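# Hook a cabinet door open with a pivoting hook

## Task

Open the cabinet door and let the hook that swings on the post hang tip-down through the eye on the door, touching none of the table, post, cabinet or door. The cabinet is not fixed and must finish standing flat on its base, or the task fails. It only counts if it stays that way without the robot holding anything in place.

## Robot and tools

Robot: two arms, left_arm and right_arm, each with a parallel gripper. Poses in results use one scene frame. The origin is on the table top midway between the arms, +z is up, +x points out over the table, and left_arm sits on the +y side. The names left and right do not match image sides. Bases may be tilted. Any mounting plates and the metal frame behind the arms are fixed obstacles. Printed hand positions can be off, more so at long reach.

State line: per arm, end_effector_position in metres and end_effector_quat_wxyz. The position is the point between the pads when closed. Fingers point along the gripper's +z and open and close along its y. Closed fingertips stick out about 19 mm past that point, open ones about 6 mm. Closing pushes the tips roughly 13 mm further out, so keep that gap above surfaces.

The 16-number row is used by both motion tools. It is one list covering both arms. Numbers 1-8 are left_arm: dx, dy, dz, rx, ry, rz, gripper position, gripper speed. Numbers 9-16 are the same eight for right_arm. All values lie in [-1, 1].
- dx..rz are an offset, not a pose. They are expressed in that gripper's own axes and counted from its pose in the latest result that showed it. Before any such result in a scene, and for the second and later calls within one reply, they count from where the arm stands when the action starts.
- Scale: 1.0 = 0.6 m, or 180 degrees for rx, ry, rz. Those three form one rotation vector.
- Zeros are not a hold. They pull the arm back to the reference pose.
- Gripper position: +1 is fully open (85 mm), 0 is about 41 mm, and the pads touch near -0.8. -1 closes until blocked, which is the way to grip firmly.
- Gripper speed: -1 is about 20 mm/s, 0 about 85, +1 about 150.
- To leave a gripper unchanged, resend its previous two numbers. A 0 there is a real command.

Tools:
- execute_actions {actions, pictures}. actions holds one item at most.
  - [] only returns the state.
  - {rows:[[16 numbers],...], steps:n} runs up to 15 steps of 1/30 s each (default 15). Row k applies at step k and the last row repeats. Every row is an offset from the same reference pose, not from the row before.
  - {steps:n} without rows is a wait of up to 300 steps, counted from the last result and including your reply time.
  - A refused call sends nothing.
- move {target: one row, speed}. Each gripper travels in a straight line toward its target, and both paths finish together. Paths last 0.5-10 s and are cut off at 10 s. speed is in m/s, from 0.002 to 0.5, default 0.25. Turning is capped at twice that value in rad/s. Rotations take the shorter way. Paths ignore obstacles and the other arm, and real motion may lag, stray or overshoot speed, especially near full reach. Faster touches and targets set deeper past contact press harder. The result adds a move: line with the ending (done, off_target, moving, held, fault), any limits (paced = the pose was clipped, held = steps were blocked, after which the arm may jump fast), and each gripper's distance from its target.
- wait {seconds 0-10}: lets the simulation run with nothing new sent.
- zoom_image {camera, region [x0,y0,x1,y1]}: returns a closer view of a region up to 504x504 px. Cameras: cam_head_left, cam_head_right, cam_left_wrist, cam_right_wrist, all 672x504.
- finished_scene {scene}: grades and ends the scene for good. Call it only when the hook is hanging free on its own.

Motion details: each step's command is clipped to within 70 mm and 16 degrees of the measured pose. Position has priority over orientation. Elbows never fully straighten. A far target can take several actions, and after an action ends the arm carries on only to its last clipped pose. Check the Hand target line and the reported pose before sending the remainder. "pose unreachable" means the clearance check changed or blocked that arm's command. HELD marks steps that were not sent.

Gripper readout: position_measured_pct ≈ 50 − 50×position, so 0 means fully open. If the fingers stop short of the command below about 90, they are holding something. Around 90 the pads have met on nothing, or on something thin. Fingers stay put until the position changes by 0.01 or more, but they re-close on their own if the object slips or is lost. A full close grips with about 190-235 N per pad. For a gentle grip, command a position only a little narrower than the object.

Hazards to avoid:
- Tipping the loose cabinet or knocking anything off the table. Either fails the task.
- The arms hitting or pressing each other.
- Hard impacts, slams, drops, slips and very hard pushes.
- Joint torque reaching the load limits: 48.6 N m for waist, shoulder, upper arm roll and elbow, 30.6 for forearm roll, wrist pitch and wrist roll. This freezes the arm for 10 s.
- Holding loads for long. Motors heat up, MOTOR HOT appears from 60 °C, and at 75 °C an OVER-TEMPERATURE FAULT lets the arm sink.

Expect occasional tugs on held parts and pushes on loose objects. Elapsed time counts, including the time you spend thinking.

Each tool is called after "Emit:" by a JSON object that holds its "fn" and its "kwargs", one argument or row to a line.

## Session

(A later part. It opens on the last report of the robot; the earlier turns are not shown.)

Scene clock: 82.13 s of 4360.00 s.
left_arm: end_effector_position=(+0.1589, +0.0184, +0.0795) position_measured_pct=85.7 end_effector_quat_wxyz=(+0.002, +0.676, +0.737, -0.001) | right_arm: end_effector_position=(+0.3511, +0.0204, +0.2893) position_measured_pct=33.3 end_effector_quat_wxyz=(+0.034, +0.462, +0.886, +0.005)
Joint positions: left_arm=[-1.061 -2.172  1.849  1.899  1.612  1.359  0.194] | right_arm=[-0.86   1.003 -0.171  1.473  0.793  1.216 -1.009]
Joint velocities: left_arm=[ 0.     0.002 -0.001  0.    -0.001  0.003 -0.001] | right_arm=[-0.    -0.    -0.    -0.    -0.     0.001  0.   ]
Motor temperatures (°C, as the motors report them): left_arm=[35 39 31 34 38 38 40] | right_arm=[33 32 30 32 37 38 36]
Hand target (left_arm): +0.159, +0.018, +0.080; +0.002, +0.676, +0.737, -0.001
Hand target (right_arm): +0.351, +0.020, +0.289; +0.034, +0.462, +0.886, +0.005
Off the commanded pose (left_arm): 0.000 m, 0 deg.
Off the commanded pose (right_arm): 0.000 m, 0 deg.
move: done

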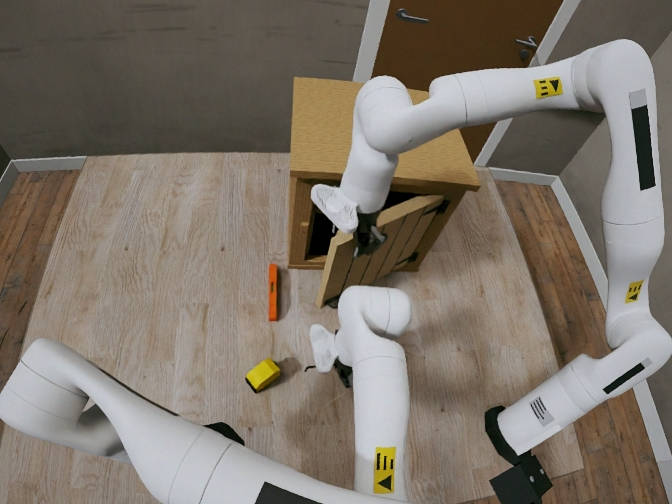

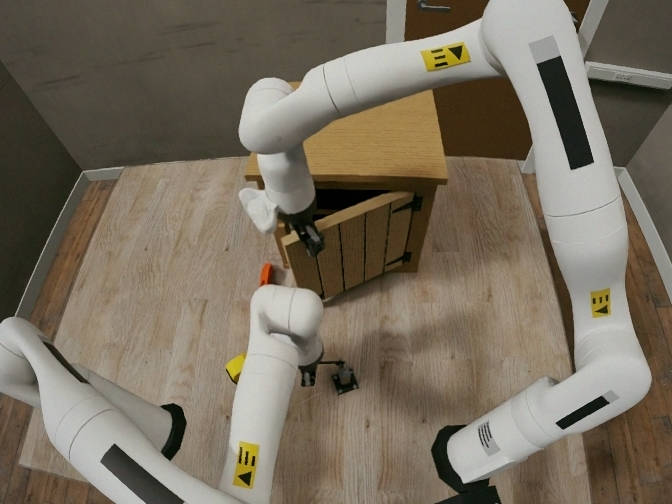

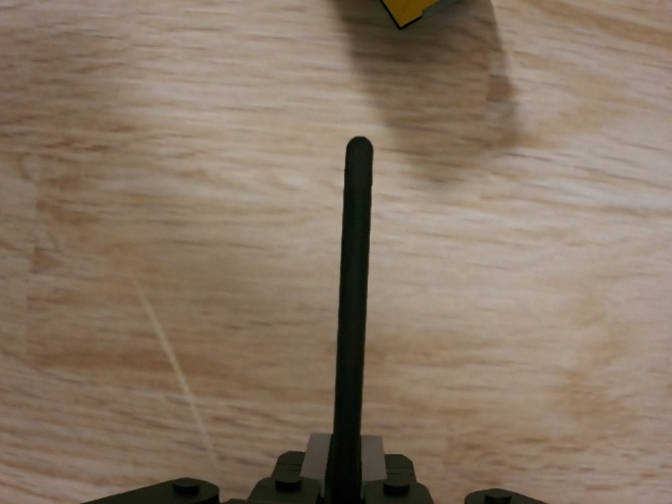

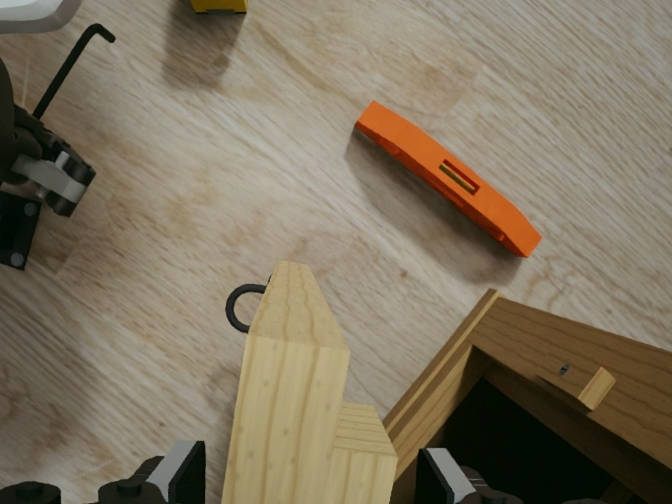

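Emit:
{"fn": "move", "kwargs": {
  "target": [-0.0094,0.0423,-0.01,0,0,0.139,-0.72,-0.3, 0,0,0,0,0,0,0.33,0],
  "speed": 0.08
}}

Emit:
{"fn": "move", "kwargs": {
  "target": [-0.0094,0.0423,0,0,0,0.139,-0.72,-0.3, 0,0,0,0,0,0,0.33,0],
  "speed": 0.08
}}

Emit:
{"fn": "move", "kwargs": {
  "target": [0,0,0,0,0.167,0,-0.72,-0.3, 0,0,0,0,0,0,0.33,0],
  "speed": 0.1
}}

Scene clock: 97.03 s of 4360.00 s.
left_arm: end_effector_position=(+0.1845, +0.0148, +0.0855) position_measured_pct=85.7 end_effector_quat_wxyz=(+0.002, +0.820, +0.572, -0.000) | right_arm: end_effector_position=(+0.3511, +0.0204, +0.2893) position_measured_pct=33.3 end_effector_quat_wxyz=(+0.034, +0.462, +0.886, +0.005)
Joint positions: left_arm=[-1.136 -2.169  1.787  1.861  1.594  1.373 -0.264] | right_arm=[-0.86   1.003 -0.171  1.473  0.793  1.216 -1.009]
Joint velocities: left_arm=[-0.002 -0.001 -0.001 -0.002  0.    -0.    -0.003] | right_arm=[ 0.     0.    -0.001  0.    -0.001  0.001 -0.001]
Motor temperatures (°C, as the motors report them): left_arm=[35 39 31 34 38 38 40] | right_arm=[33 33 30 32 37 38 36]
Hand target (left_arm): +0.185, +0.015, +0.086; +0.002, +0.820, +0.573, -0.000
Hand target (right_arm): +0.351, +0.020, +0.289; +0.034, +0.462, +0.886, +0.005
Off the commanded pose (left_arm): 0.000 m, 0 deg.
Off the commanded pose (right_arm): 0.000 m, 0 deg.
After step 90, 8.93 s passed at rest.
move: done

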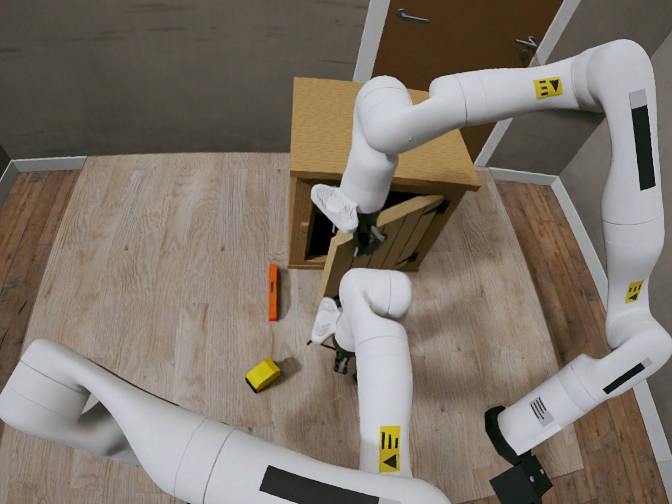

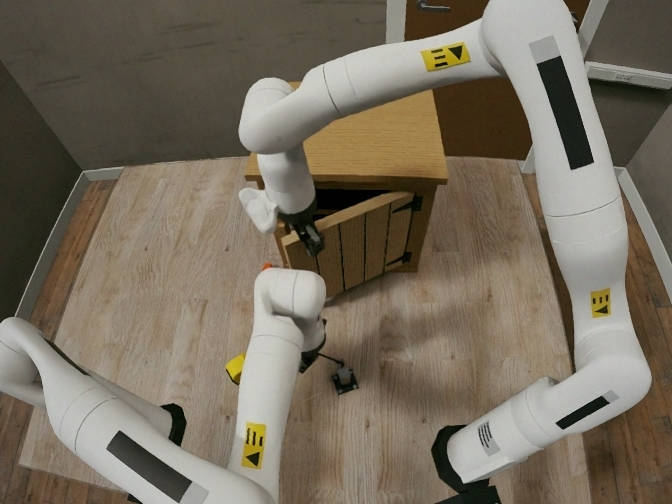

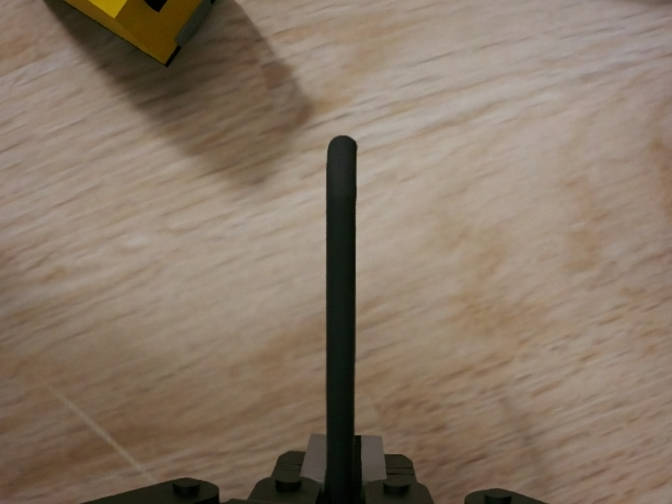

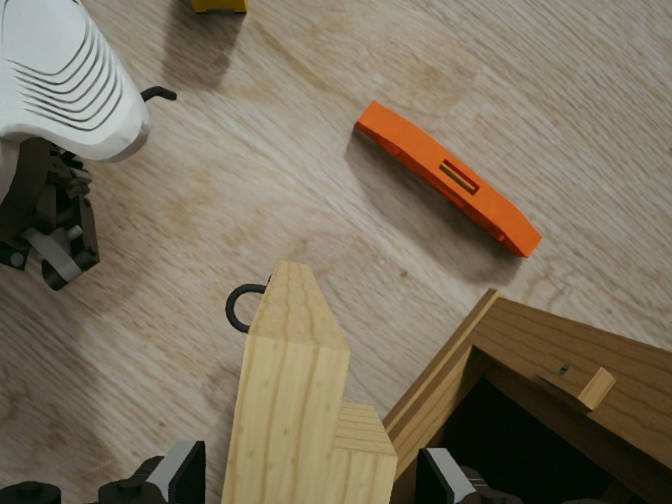

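Scene clock: 100.00 s of 4360.00 s.
left_arm: end_effector_position=(+0.2062, +0.0007, +0.0854) position_measured_pct=85.7 end_effector_quat_wxyz=(+0.002, +0.924, +0.381, -0.000) | right_arm: end_effector_position=(+0.3511, +0.0204, +0.2893) position_measured_pct=33.3 end_effector_quat_wxyz=(+0.034, +0.462, +0.886, +0.005)
Joint positions: left_arm=[-1.203 -2.171  1.743  1.785  1.579  1.376 -0.68 ] | right_arm=[-0.86   1.003 -0.171  1.473  0.793  1.216 -1.009]
Joint velocities: left_arm=[-0.002 -0.    -0.    -0.001  0.     0.    -0.001] | right_arm=[-0.     0.     0.    -0.     0.    -0.001 -0.   ]
Motor temperatures (°C, as the motors report them): left_arm=[35 40 31 34 38 38 40] | right_arm=[33 33 30 32 37 38 36]
Hand target (left_arm): +0.206, +0.001, +0.085; +0.002, +0.924, +0.381, -0.000
Hand target (right_arm): +0.351, +0.020, +0.289; +0.034, +0.462, +0.886, +0.005
Off the commanded pose (left_arm): 0.000 m, 0 deg.
Off the commanded pose (right_arm): 0.000 m, 0 deg.
move: done

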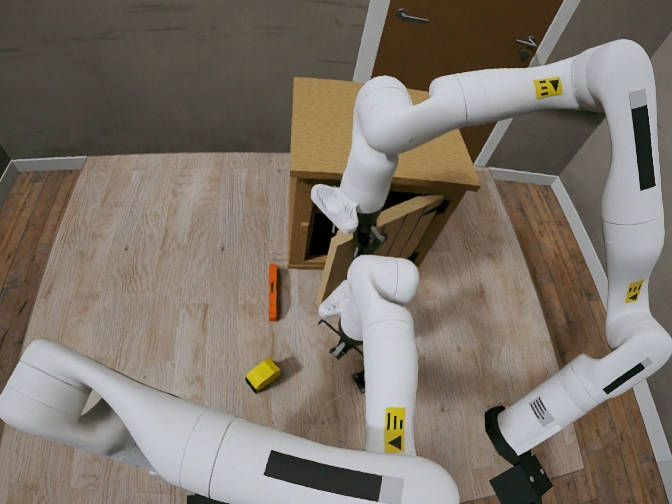

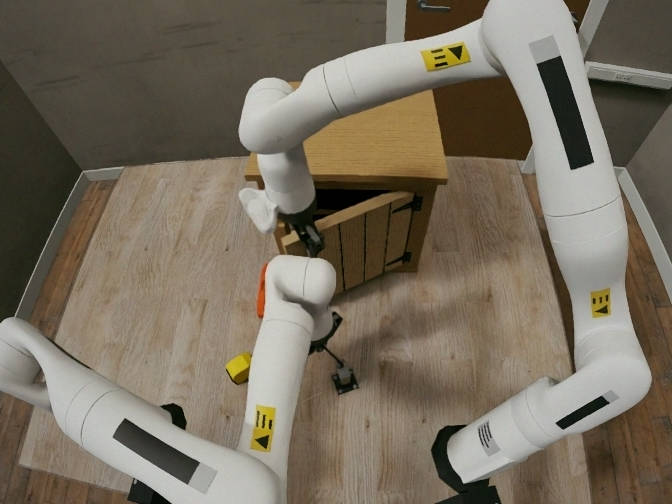

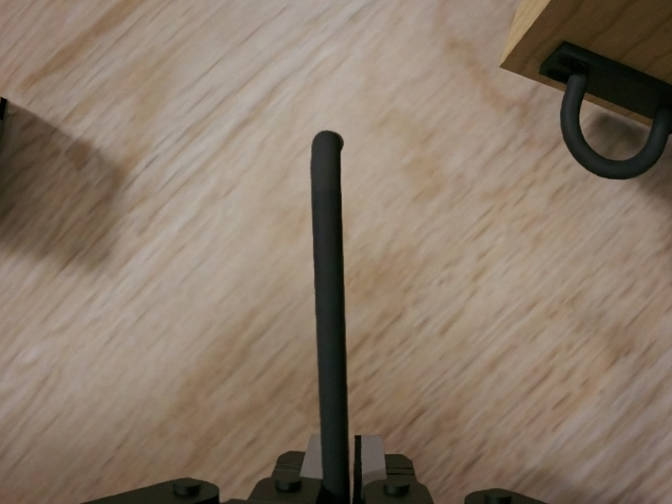

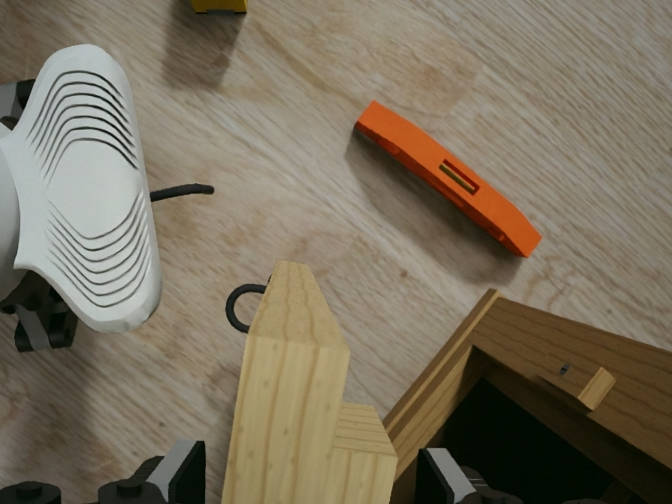

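Scene clock: 102.90 s of 4360.00 s.
left_arm: end_effector_position=(+0.2056, +0.0005, +0.0853) position_measured_pct=85.7 end_effector_quat_wxyz=(-0.097, +0.893, +0.368, +0.238) | right_arm: end_effector_position=(+0.3511, +0.0204, +0.2893) position_measured_pct=33.3 end_effector_quat_wxyz=(+0.034, +0.462, +0.886, +0.005)
Joint positions: left_arm=[-1.007 -2.249  1.882  1.456  1.063  1.28  -0.07 ] | right_arm=[-0.86   1.003 -0.171  1.473  0.793  1.216 -1.009]
Joint velocities: left_arm=[-0.001 -0.001  0.002 -0.005 -0.005  0.     0.003] | right_arm=[ 0.     0.     0.001 -0.     0.    -0.    -0.001]
Motor temperatures (°C, as the motors report them): left_arm=[35 40 31 34 38 38 40] | right_arm=[33 33 30 32 37 38 36]
Hand target (left_arm): +0.206, +0.001, +0.085; -0.098, +0.893, +0.368, +0.238
Hand target (right_arm): +0.351, +0.020, +0.289; +0.034, +0.462, +0.886, +0.005
Off the commanded pose (left_arm): 0.001 m, 0 deg.
Off the commanded pose (right_arm): 0.000 m, 0 deg.
move: done

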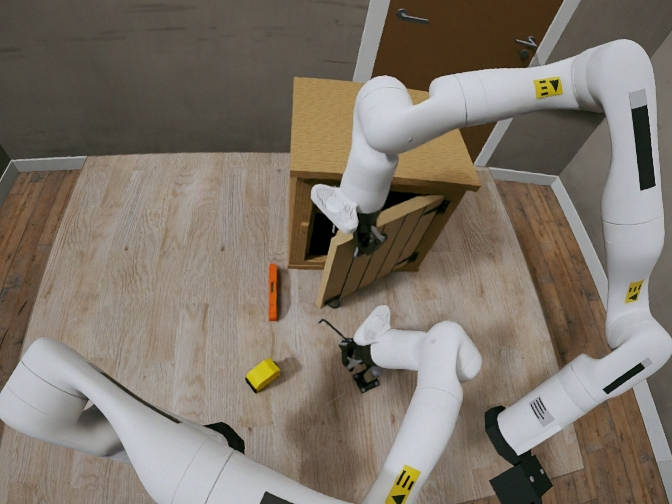

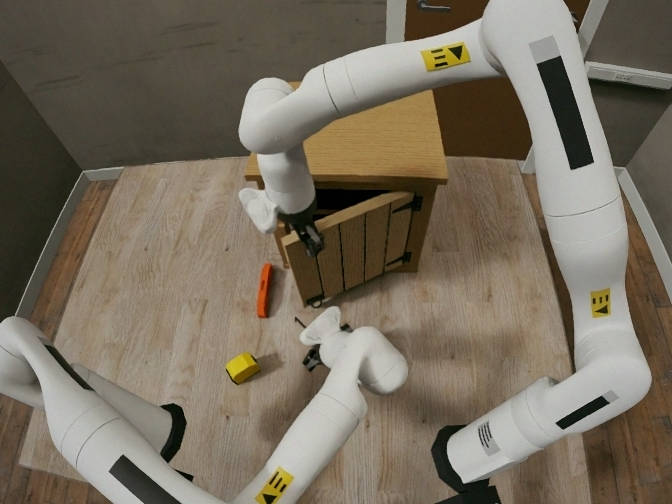

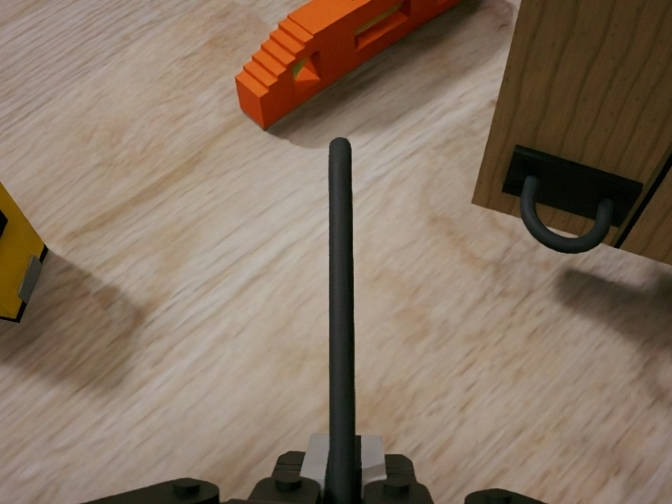

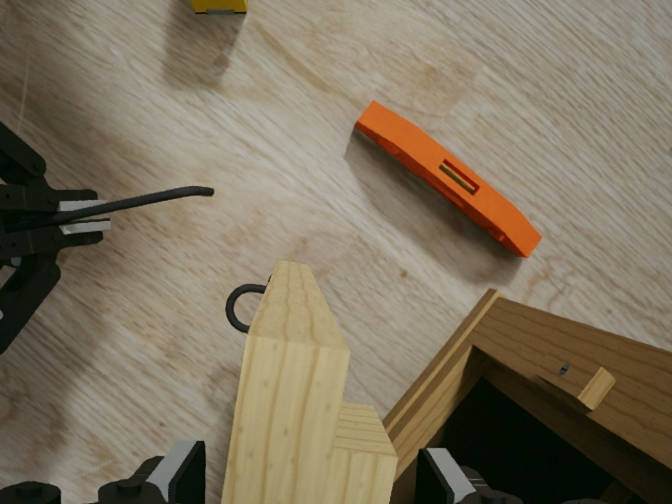

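Emit:
{"fn": "execute_actions", "kwargs": {
  "actions": []
}}

Scene clock: 116.90 s of 4360.00 s.
left_arm: end_effector_position=(+0.2056, +0.0005, +0.0852) position_measured_pct=85.7 end_effector_quat_wxyz=(-0.097, +0.893, +0.368, +0.238) | right_arm: end_effector_position=(+0.3511, +0.0204, +0.2893) position_measured_pct=33.3 end_effector_quat_wxyz=(+0.034, +0.462, +0.886, +0.005)
Joint positions: left_arm=[-1.007 -2.249  1.882  1.456  1.063  1.28  -0.07 ] | right_arm=[-0.86   1.003 -0.171  1.473  0.793  1.216 -1.009]
Joint velocities: left_arm=[-0.     0.    -0.    -0.001  0.     0.001  0.001] | right_arm=[-0.    -0.    -0.    -0.001 -0.    -0.    -0.001]
Motor temperatures (°C, as the motors report them): left_arm=[35 40 31 34 38 38 40] | right_arm=[33 33 30 32 37 38 36]
Hand target (left_arm): +0.206, +0.001, +0.085; -0.098, +0.893, +0.368, +0.238
Hand target (right_arm): +0.351, +0.020, +0.289; +0.034, +0.462, +0.886, +0.005
Off the commanded pose (left_arm): 0.001 m, 0 deg.
Off the commanded pose (right_arm): 0.000 m, 0 deg.
Steps of this call (steps 1 to 90: nothing new was sent; then 11.00 s passed at rest). Readings (end_effector_position | what the end effector reports):
1: left_arm (+0.2056, +0.0005, +0.0853) | right_arm (+0.3511, +0.0204, +0.2893) | left_arm position_measured_pct=85.7 | right_arm position_measured_pct=33.3
2: left_arm (+0.2056, +0.0005, +0.0852) | right_arm (+0.3511, +0.0204, +0.2893) | left_arm position_measured_pct=85.7 | right_arm position_measured_pct=33.3
4: left_arm (+0.2056, +0.0005, +0.0852) | right_arm (+0.3511, +0.0204, +0.2893) | left_arm position_measured_pct=85.7 | right_arm position_measured_pct=33.3
8: left_arm (+0.2056, +0.0005, +0.0852) | right_arm (+0.3511, +0.0204, +0.2893) | left_arm position_measured_pct=85.7 | right_arm position_measured_pct=33.3
90: the state above

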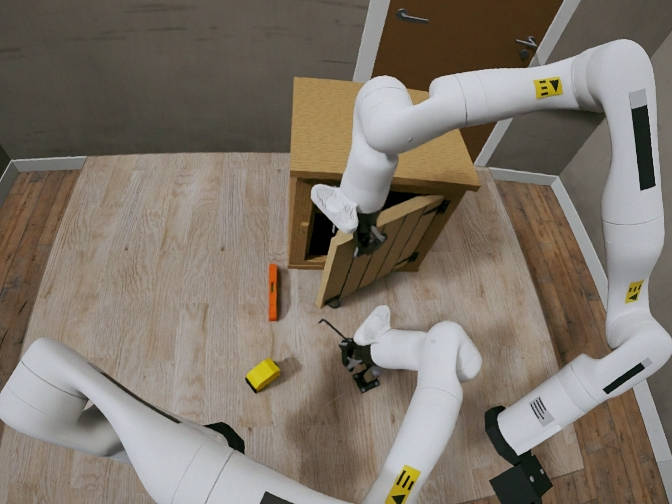

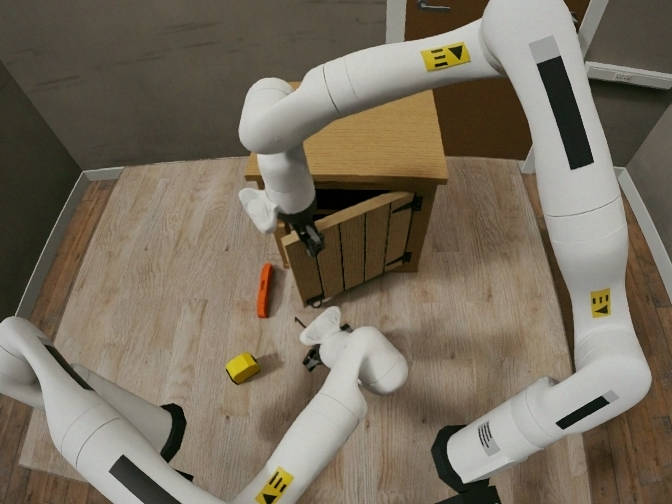

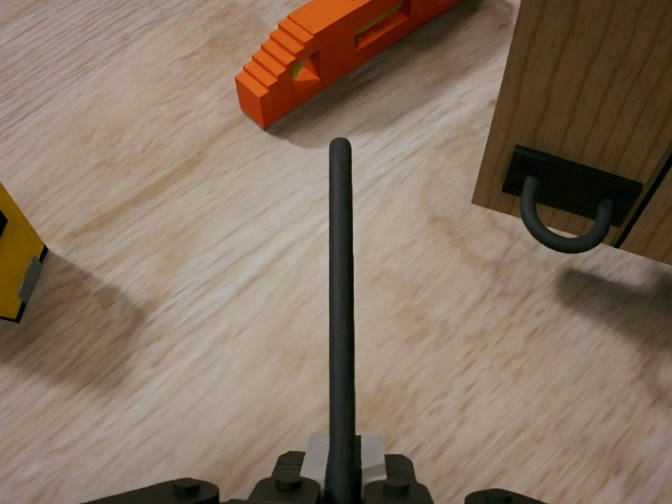

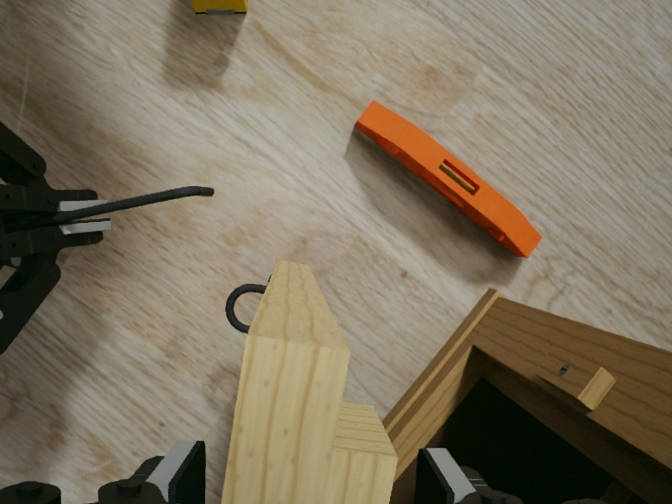

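Emit:
{"fn": "move", "kwargs": {
  "target": [-0.0081, 0.0423, -0.0047, -0.0694, 0, 0.1203, -0.72, -0.3, 0,0,0,0,0,0,0.33,0],
  "speed": 0.03
}}

Scene clock: 128.77 s of 4360.00 s.
left_arm: end_effector_position=(+0.2195, -0.0214, +0.0853) position_measured_pct=85.7 end_effector_quat_wxyz=(-0.043, +0.952, +0.166, +0.254) | right_arm: end_effector_position=(+0.3511, +0.0204, +0.2893) position_measured_pct=33.3 end_effector_quat_wxyz=(+0.034, +0.462, +0.886, +0.005)
Joint positions: left_arm=[-0.908 -2.217  1.978  1.605  1.147  1.012 -0.524] | right_arm=[-0.86   1.003 -0.171  1.473  0.793  1.216 -1.009]
Joint velocities: left_arm=[ 0.     0.    -0.     0.001  0.001  0.003 -0.002] | right_arm=[-0.     0.    -0.    -0.     0.    -0.001 -0.001]
Motor temperatures (°C, as the motors report them): left_arm=[35 40 31 34 38 38 40] | right_arm=[33 33 30 32 37 38 36]
Hand target (left_arm): +0.220, -0.021, +0.086; -0.043, +0.952, +0.166, +0.254
Hand target (right_arm): +0.351, +0.020, +0.289; +0.034, +0.462, +0.886, +0.005
Off the commanded pose (left_arm): 0.000 m, 0 deg.
Off the commanded pose (right_arm): 0.000 m, 0 deg.
After step 90, 1.37 s passed at rest.
move: done

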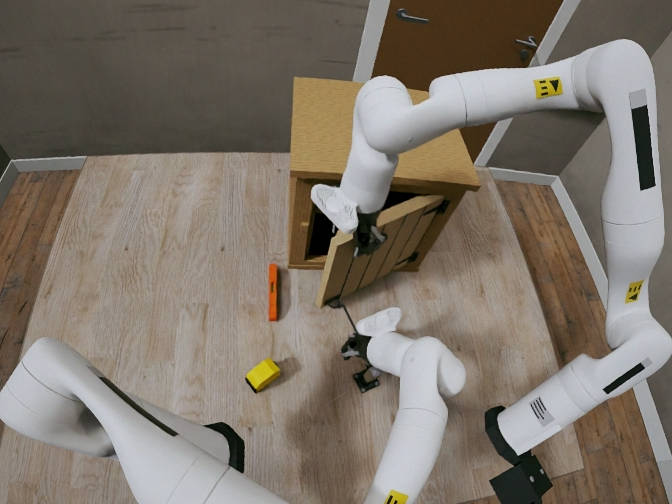

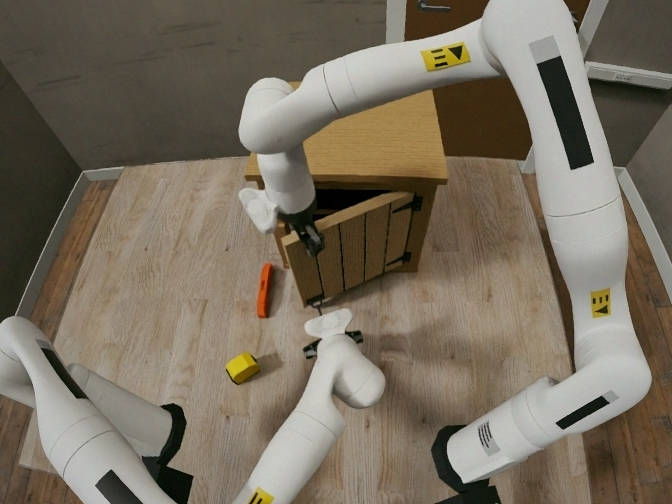

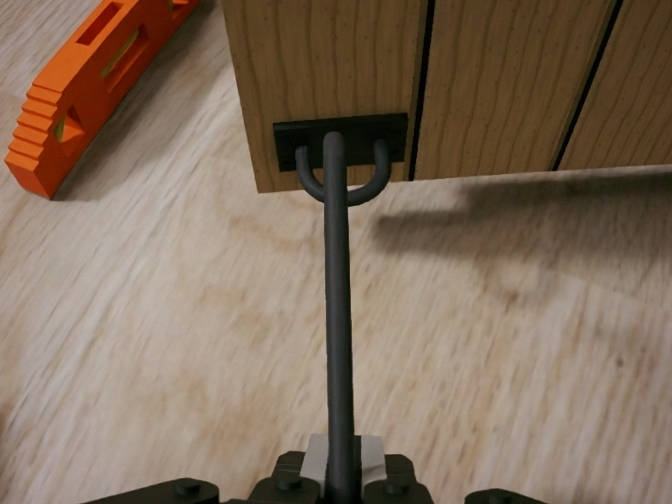

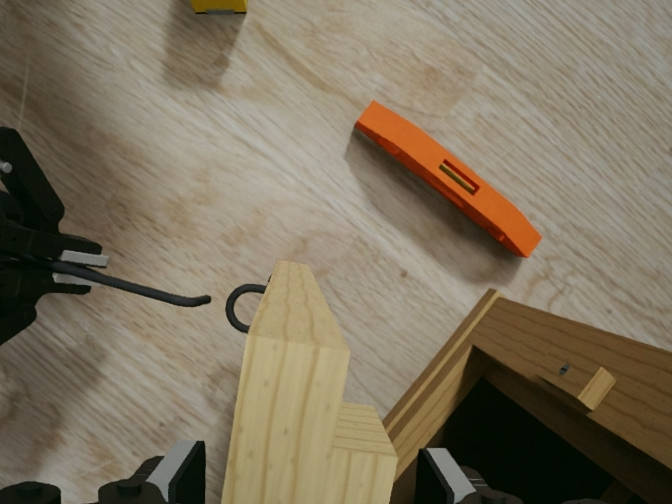

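Emit:
{"fn": "move", "kwargs": {
  "target": [0,0,0,0,0,0, -0.72, -0.3, -0.003,-0.04,0,0,0,0,0.33,0],
  "speed": 0.02
}}

Scene clock: 134.00 s of 4360.00 s.
left_arm: end_effector_position=(+0.2194, -0.0214, +0.0853) position_measured_pct=85.7 end_effector_quat_wxyz=(-0.043, +0.952, +0.166, +0.254) | right_arm: end_effector_position=(+0.3325, +0.0052, +0.2884) position_measured_pct=33.3 end_effector_quat_wxyz=(+0.034, +0.462, +0.886, +0.005)
Joint positions: left_arm=[-0.908 -2.217  1.978  1.605  1.147  1.012 -0.524] | right_arm=[-0.873  0.97  -0.173  1.563  0.796  1.182 -1.062]
Joint velocities: left_arm=[-0.    -0.    -0.     0.001  0.    -0.001 -0.001] | right_arm=[-0.    -0.002  0.001  0.002  0.001 -0.001 -0.001]
Motor temperatures (°C, as the motors report them): left_arm=[35 40 31 34 38 38 40] | right_arm=[33 33 30 32 37 38 36]
Hand target (left_arm): +0.219, -0.021, +0.085; -0.043, +0.952, +0.166, +0.254
Hand target (right_arm): +0.332, +0.005, +0.288; +0.034, +0.462, +0.886, +0.005
Off the commanded pose (left_arm): 0.000 m, 0 deg.
Off the commanded pose (right_arm): 0.000 m, 0 deg.
After step 90, 0.80 s passed at rest.
move: done

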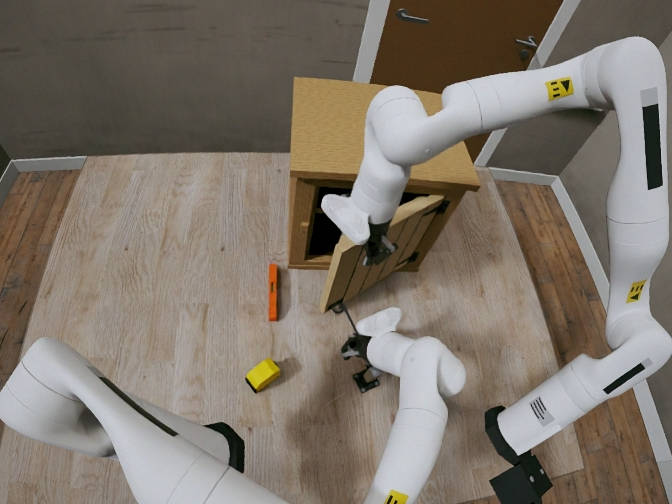

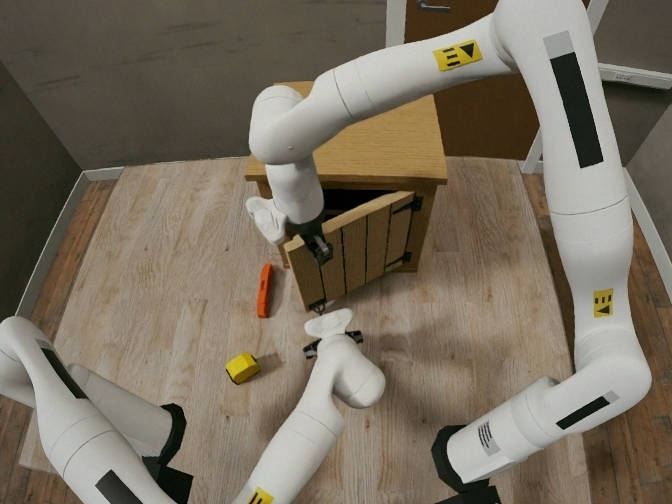

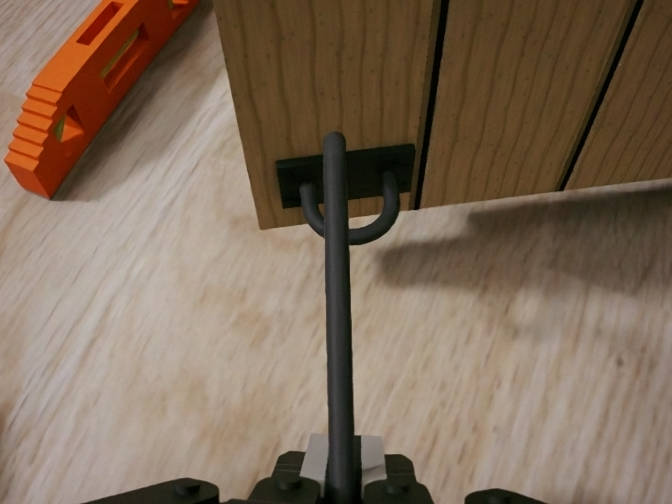

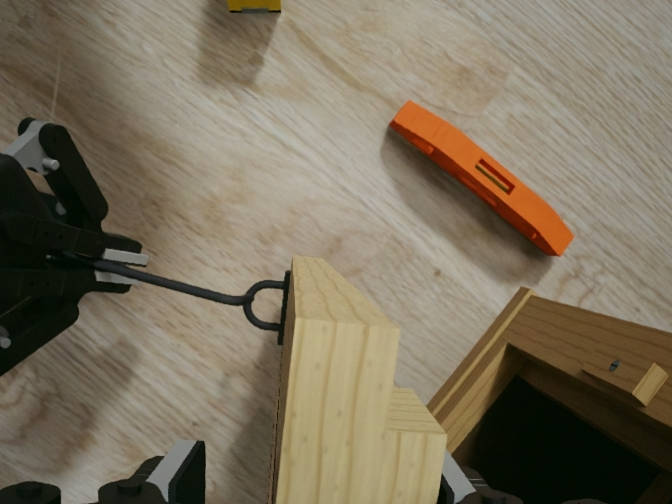

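Emit:
{"fn": "move", "kwargs": {
  "target": [0.002,0.004,-0.004,-0.005,0,0.009, -0.72, -0.3, -0.001,-0.011,0,0,0,0,0.33,0],
  "speed": 0.01
}}

Emit:
{"fn": "zoom_image", "kwargs": {
  "camera": "cam_right_wrist",
  "region": [170, 220, 350, 370]
}}

Scene clock: 143.47 s of 4360.00 s.
left_arm: end_effector_position=(+0.2200, -0.0237, +0.0878) position_measured_pct=85.7 end_effector_quat_wxyz=(-0.039, +0.954, +0.151, +0.255) | right_arm: end_effector_position=(+0.3274, +0.0009, +0.2881) position_measured_pct=33.3 end_effector_quat_wxyz=(+0.034, +0.462, +0.886, +0.005)
Joint positions: left_arm=[-0.905 -2.209  1.982  1.616  1.153  0.995 -0.562] | right_arm=[-0.876  0.961 -0.174  1.588  0.797  1.173 -1.077]
Joint velocities: left_arm=[ 0.001  0.001 -0.    -0.001  0.    -0.001  0.   ] | right_arm=[-0.    -0.001  0.     0.    -0.     0.     0.   ]
Motor temperatures (°C, as the motors report them): left_arm=[35 40 31 34 38 38 40] | right_arm=[33 33 30 32 37 38 36]
Hand target (left_arm): +0.220, -0.024, +0.088; -0.039, +0.954, +0.151, +0.255
Hand target (right_arm): +0.327, +0.001, +0.288; +0.034, +0.462, +0.886, +0.005
Off the commanded pose (left_arm): 0.000 m, 0 deg.
Off the commanded pose (right_arm): 0.000 m, 0 deg.
After step 90, 4.63 s passed at rest.
move: done

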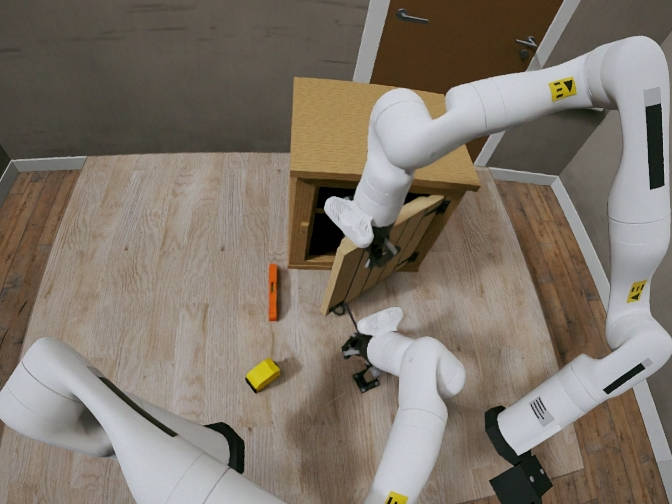

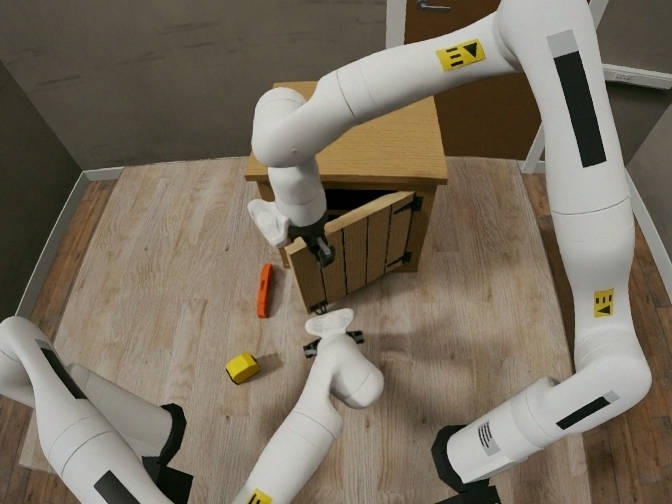

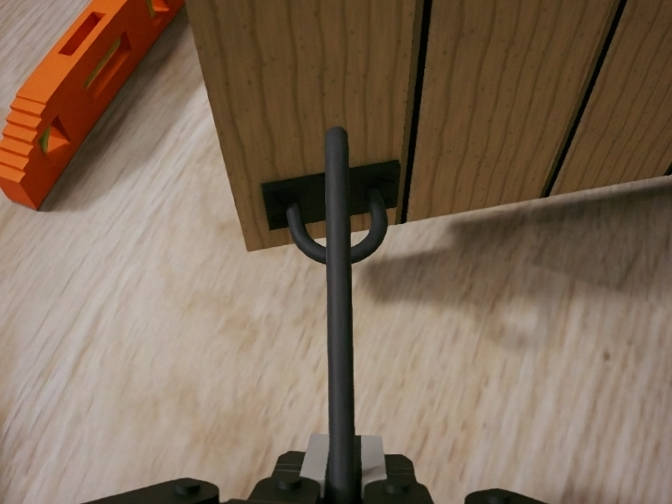

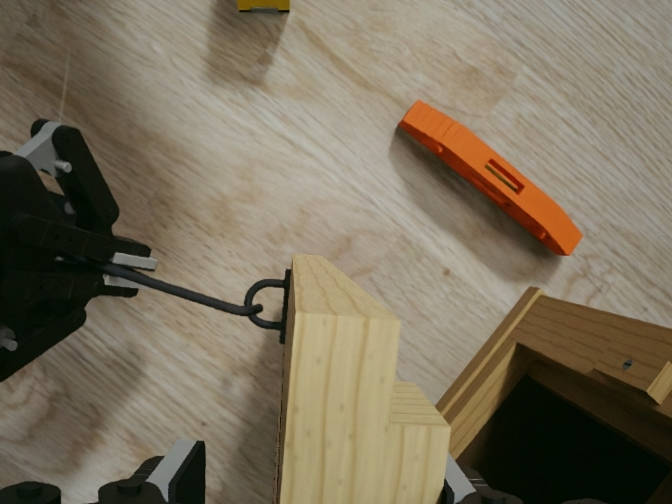

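Region (170, 220, 350, 370) of cam_right_wrist's 672x504 image, scaled by 2.800.

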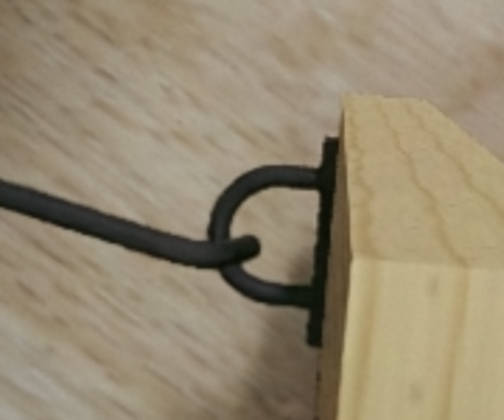

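Emit:
{"fn": "move", "kwargs": {
  "target": [0,0,0,0,0,0, -0.72, -0.3, -0.001,-0.008,0,0,0,0,0.33,0],
  "speed": 0.01
}}

Emit:
{"fn": "move", "kwargs": {
  "target": [-0.017,0,0.029,0,0,0, -0.72, -0.3, 0,0,0,0,0,0,0.33,0],
  "speed": 0.012
}}

Emit:
{"fn": "zoom_image", "kwargs": {
  "camera": "cam_right_wrist",
  "region": [170, 220, 350, 370]
}}

Scene clock: 152.63 s of 4360.00 s.
left_arm: end_effector_position=(+0.2199, -0.0236, +0.0876) position_measured_pct=85.7 end_effector_quat_wxyz=(-0.039, +0.954, +0.151, +0.254) | right_arm: end_effector_position=(+0.3238, -0.0023, +0.2879) position_measured_pct=33.3 end_effector_quat_wxyz=(+0.034, +0.462, +0.886, +0.005)
Joint positions: left_arm=[-0.905 -2.209  1.982  1.616  1.154  0.995 -0.562] | right_arm=[-0.879  0.955 -0.175  1.605  0.798  1.166 -1.087]
Joint velocities: left_arm=[ 0.    -0.001 -0.    -0.    -0.     0.     0.001] | right_arm=[-0.    -0.001  0.     0.002  0.    -0.001  0.001]
Motor temperatures (°C, as the motors report them): left_arm=[35 40 31 34 38 38 40] | right_arm=[33 33 30 32 37 38 36]
Hand target (left_arm): +0.220, -0.024, +0.088; -0.039, +0.954, +0.151, +0.255
Hand target (right_arm): +0.324, -0.002, +0.288; +0.034, +0.462, +0.886, +0.005
Off the commanded pose (left_arm): 0.000 m, 0 deg.
Off the commanded pose (right_arm): 0.000 m, 0 deg.
After step 90, 5.47 s passed at rest.
move: done

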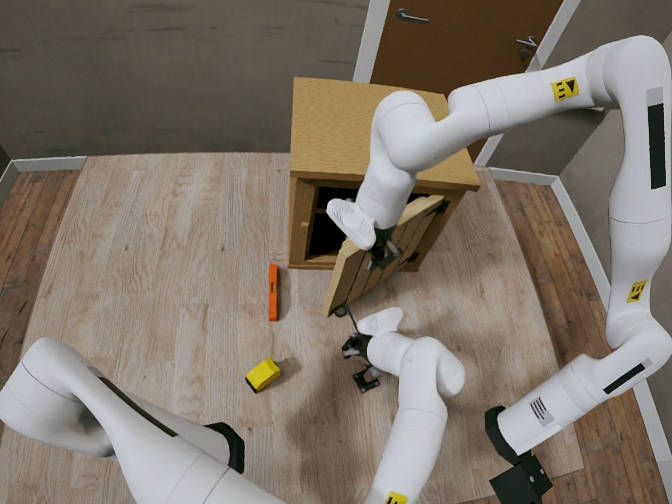

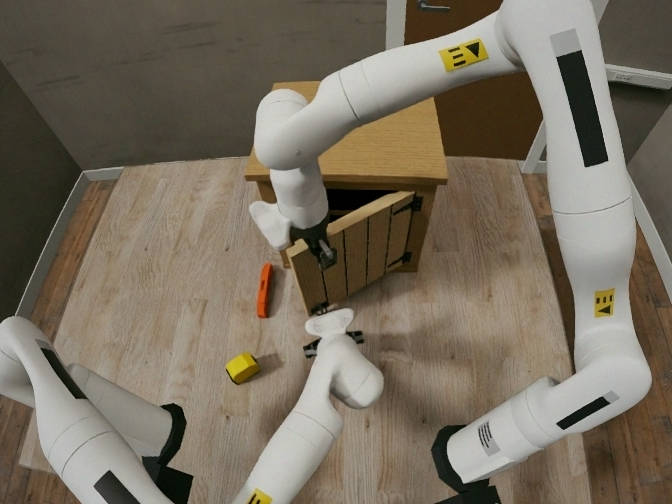

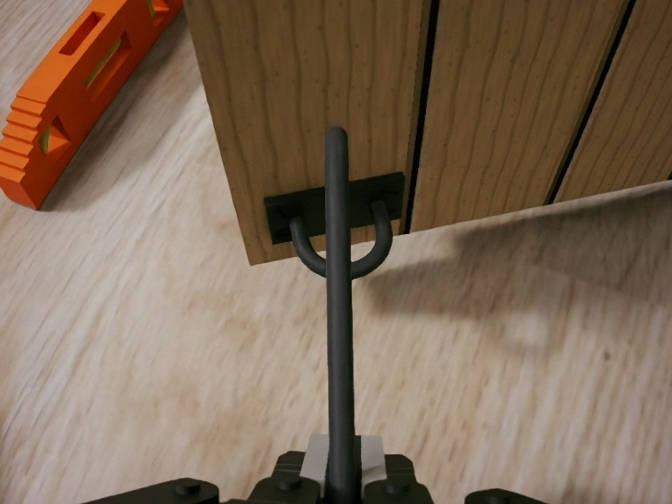

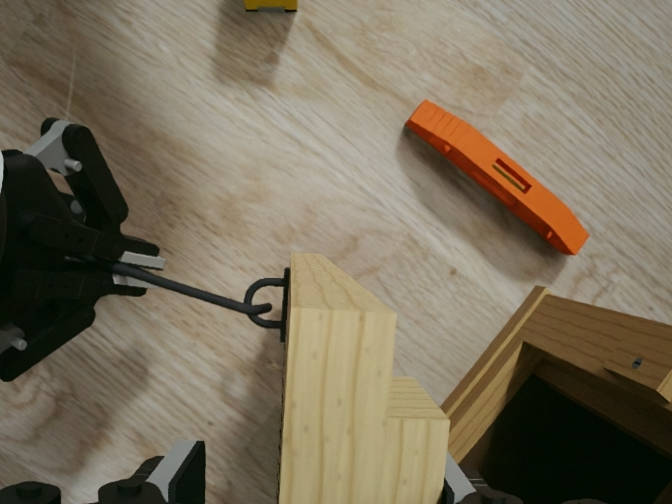

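Scene clock: 154.53 s of 4360.00 s.
left_arm: end_effector_position=(+0.2199, -0.0235, +0.0674) position_measured_pct=85.7 end_effector_quat_wxyz=(-0.040, +0.954, +0.151, +0.254) | right_arm: end_effector_position=(+0.3238, -0.0023, +0.2879) position_measured_pct=33.3 end_effector_quat_wxyz=(+0.034, +0.462, +0.886, +0.005)
Joint positions: left_arm=[-0.905 -2.241  2.007  1.599  1.175  0.976 -0.547] | right_arm=[-0.879  0.955 -0.175  1.605  0.798  1.166 -1.087]
Joint velocities: left_arm=[-0.    -0.     0.    -0.001  0.    -0.001 -0.001] | right_arm=[ 0.     0.     0.001 -0.001  0.    -0.     0.   ]
Motor temperatures (°C, as the motors report them): left_arm=[35 40 31 34 38 38 40] | right_arm=[33 33 30 32 37 38 36]
Hand target (left_arm): +0.220, -0.024, +0.067; -0.039, +0.954, +0.151, +0.255
Hand target (right_arm): +0.324, -0.002, +0.288; +0.034, +0.462, +0.886, +0.005
Off the commanded pose (left_arm): 0.000 m, 0 deg.
Off the commanded pose (right_arm): 0.000 m, 0 deg.
move: done

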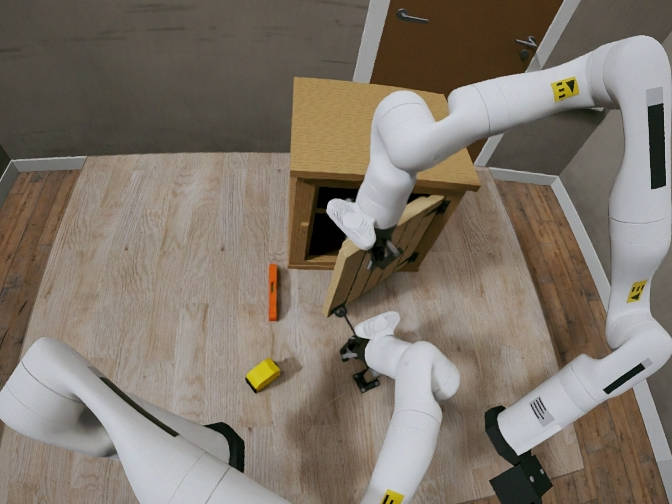

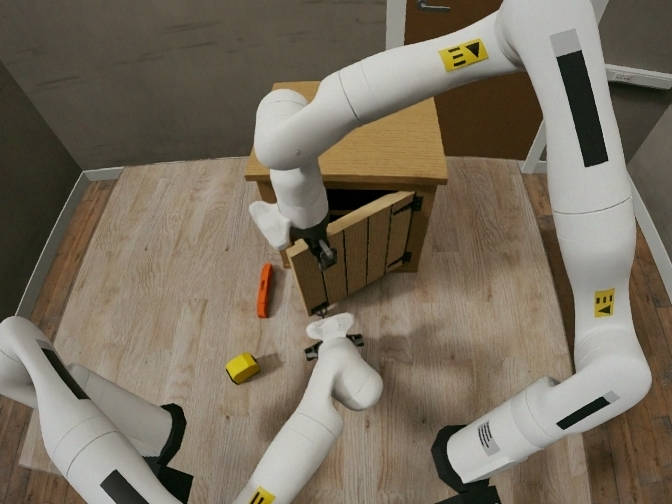

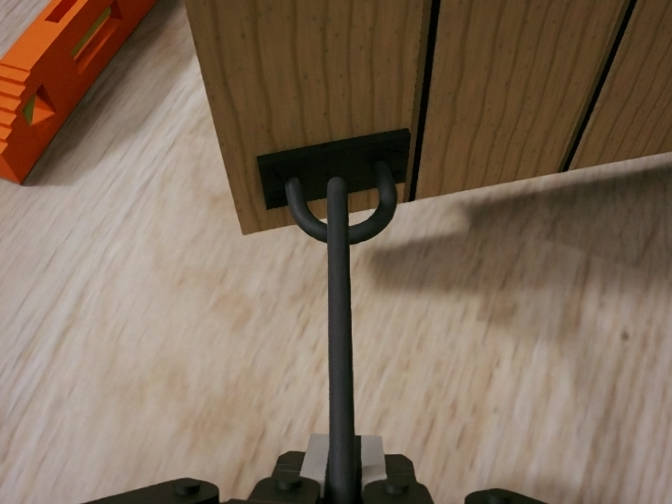

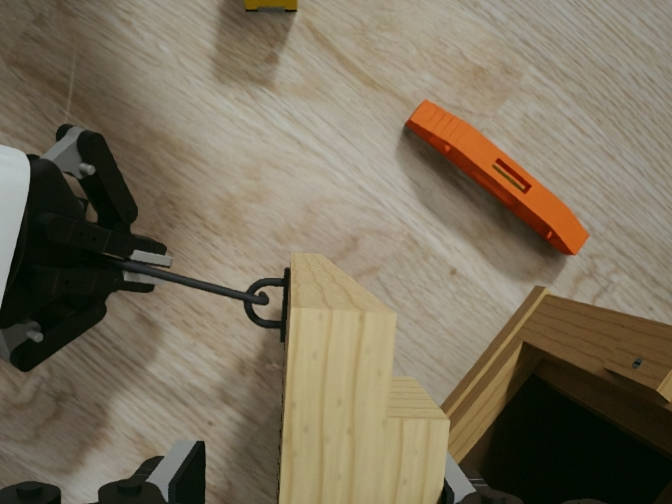

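Region (170, 220, 350, 370) of cam_right_wrist's 672x504 image, scaled by 2.800.

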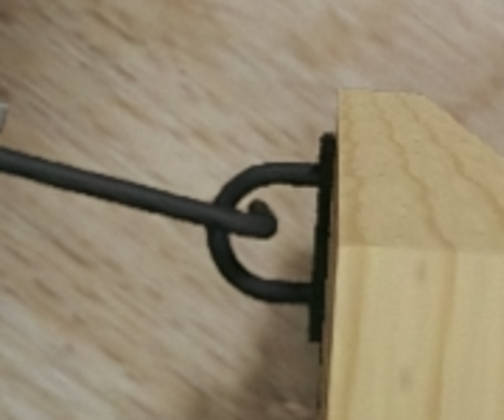

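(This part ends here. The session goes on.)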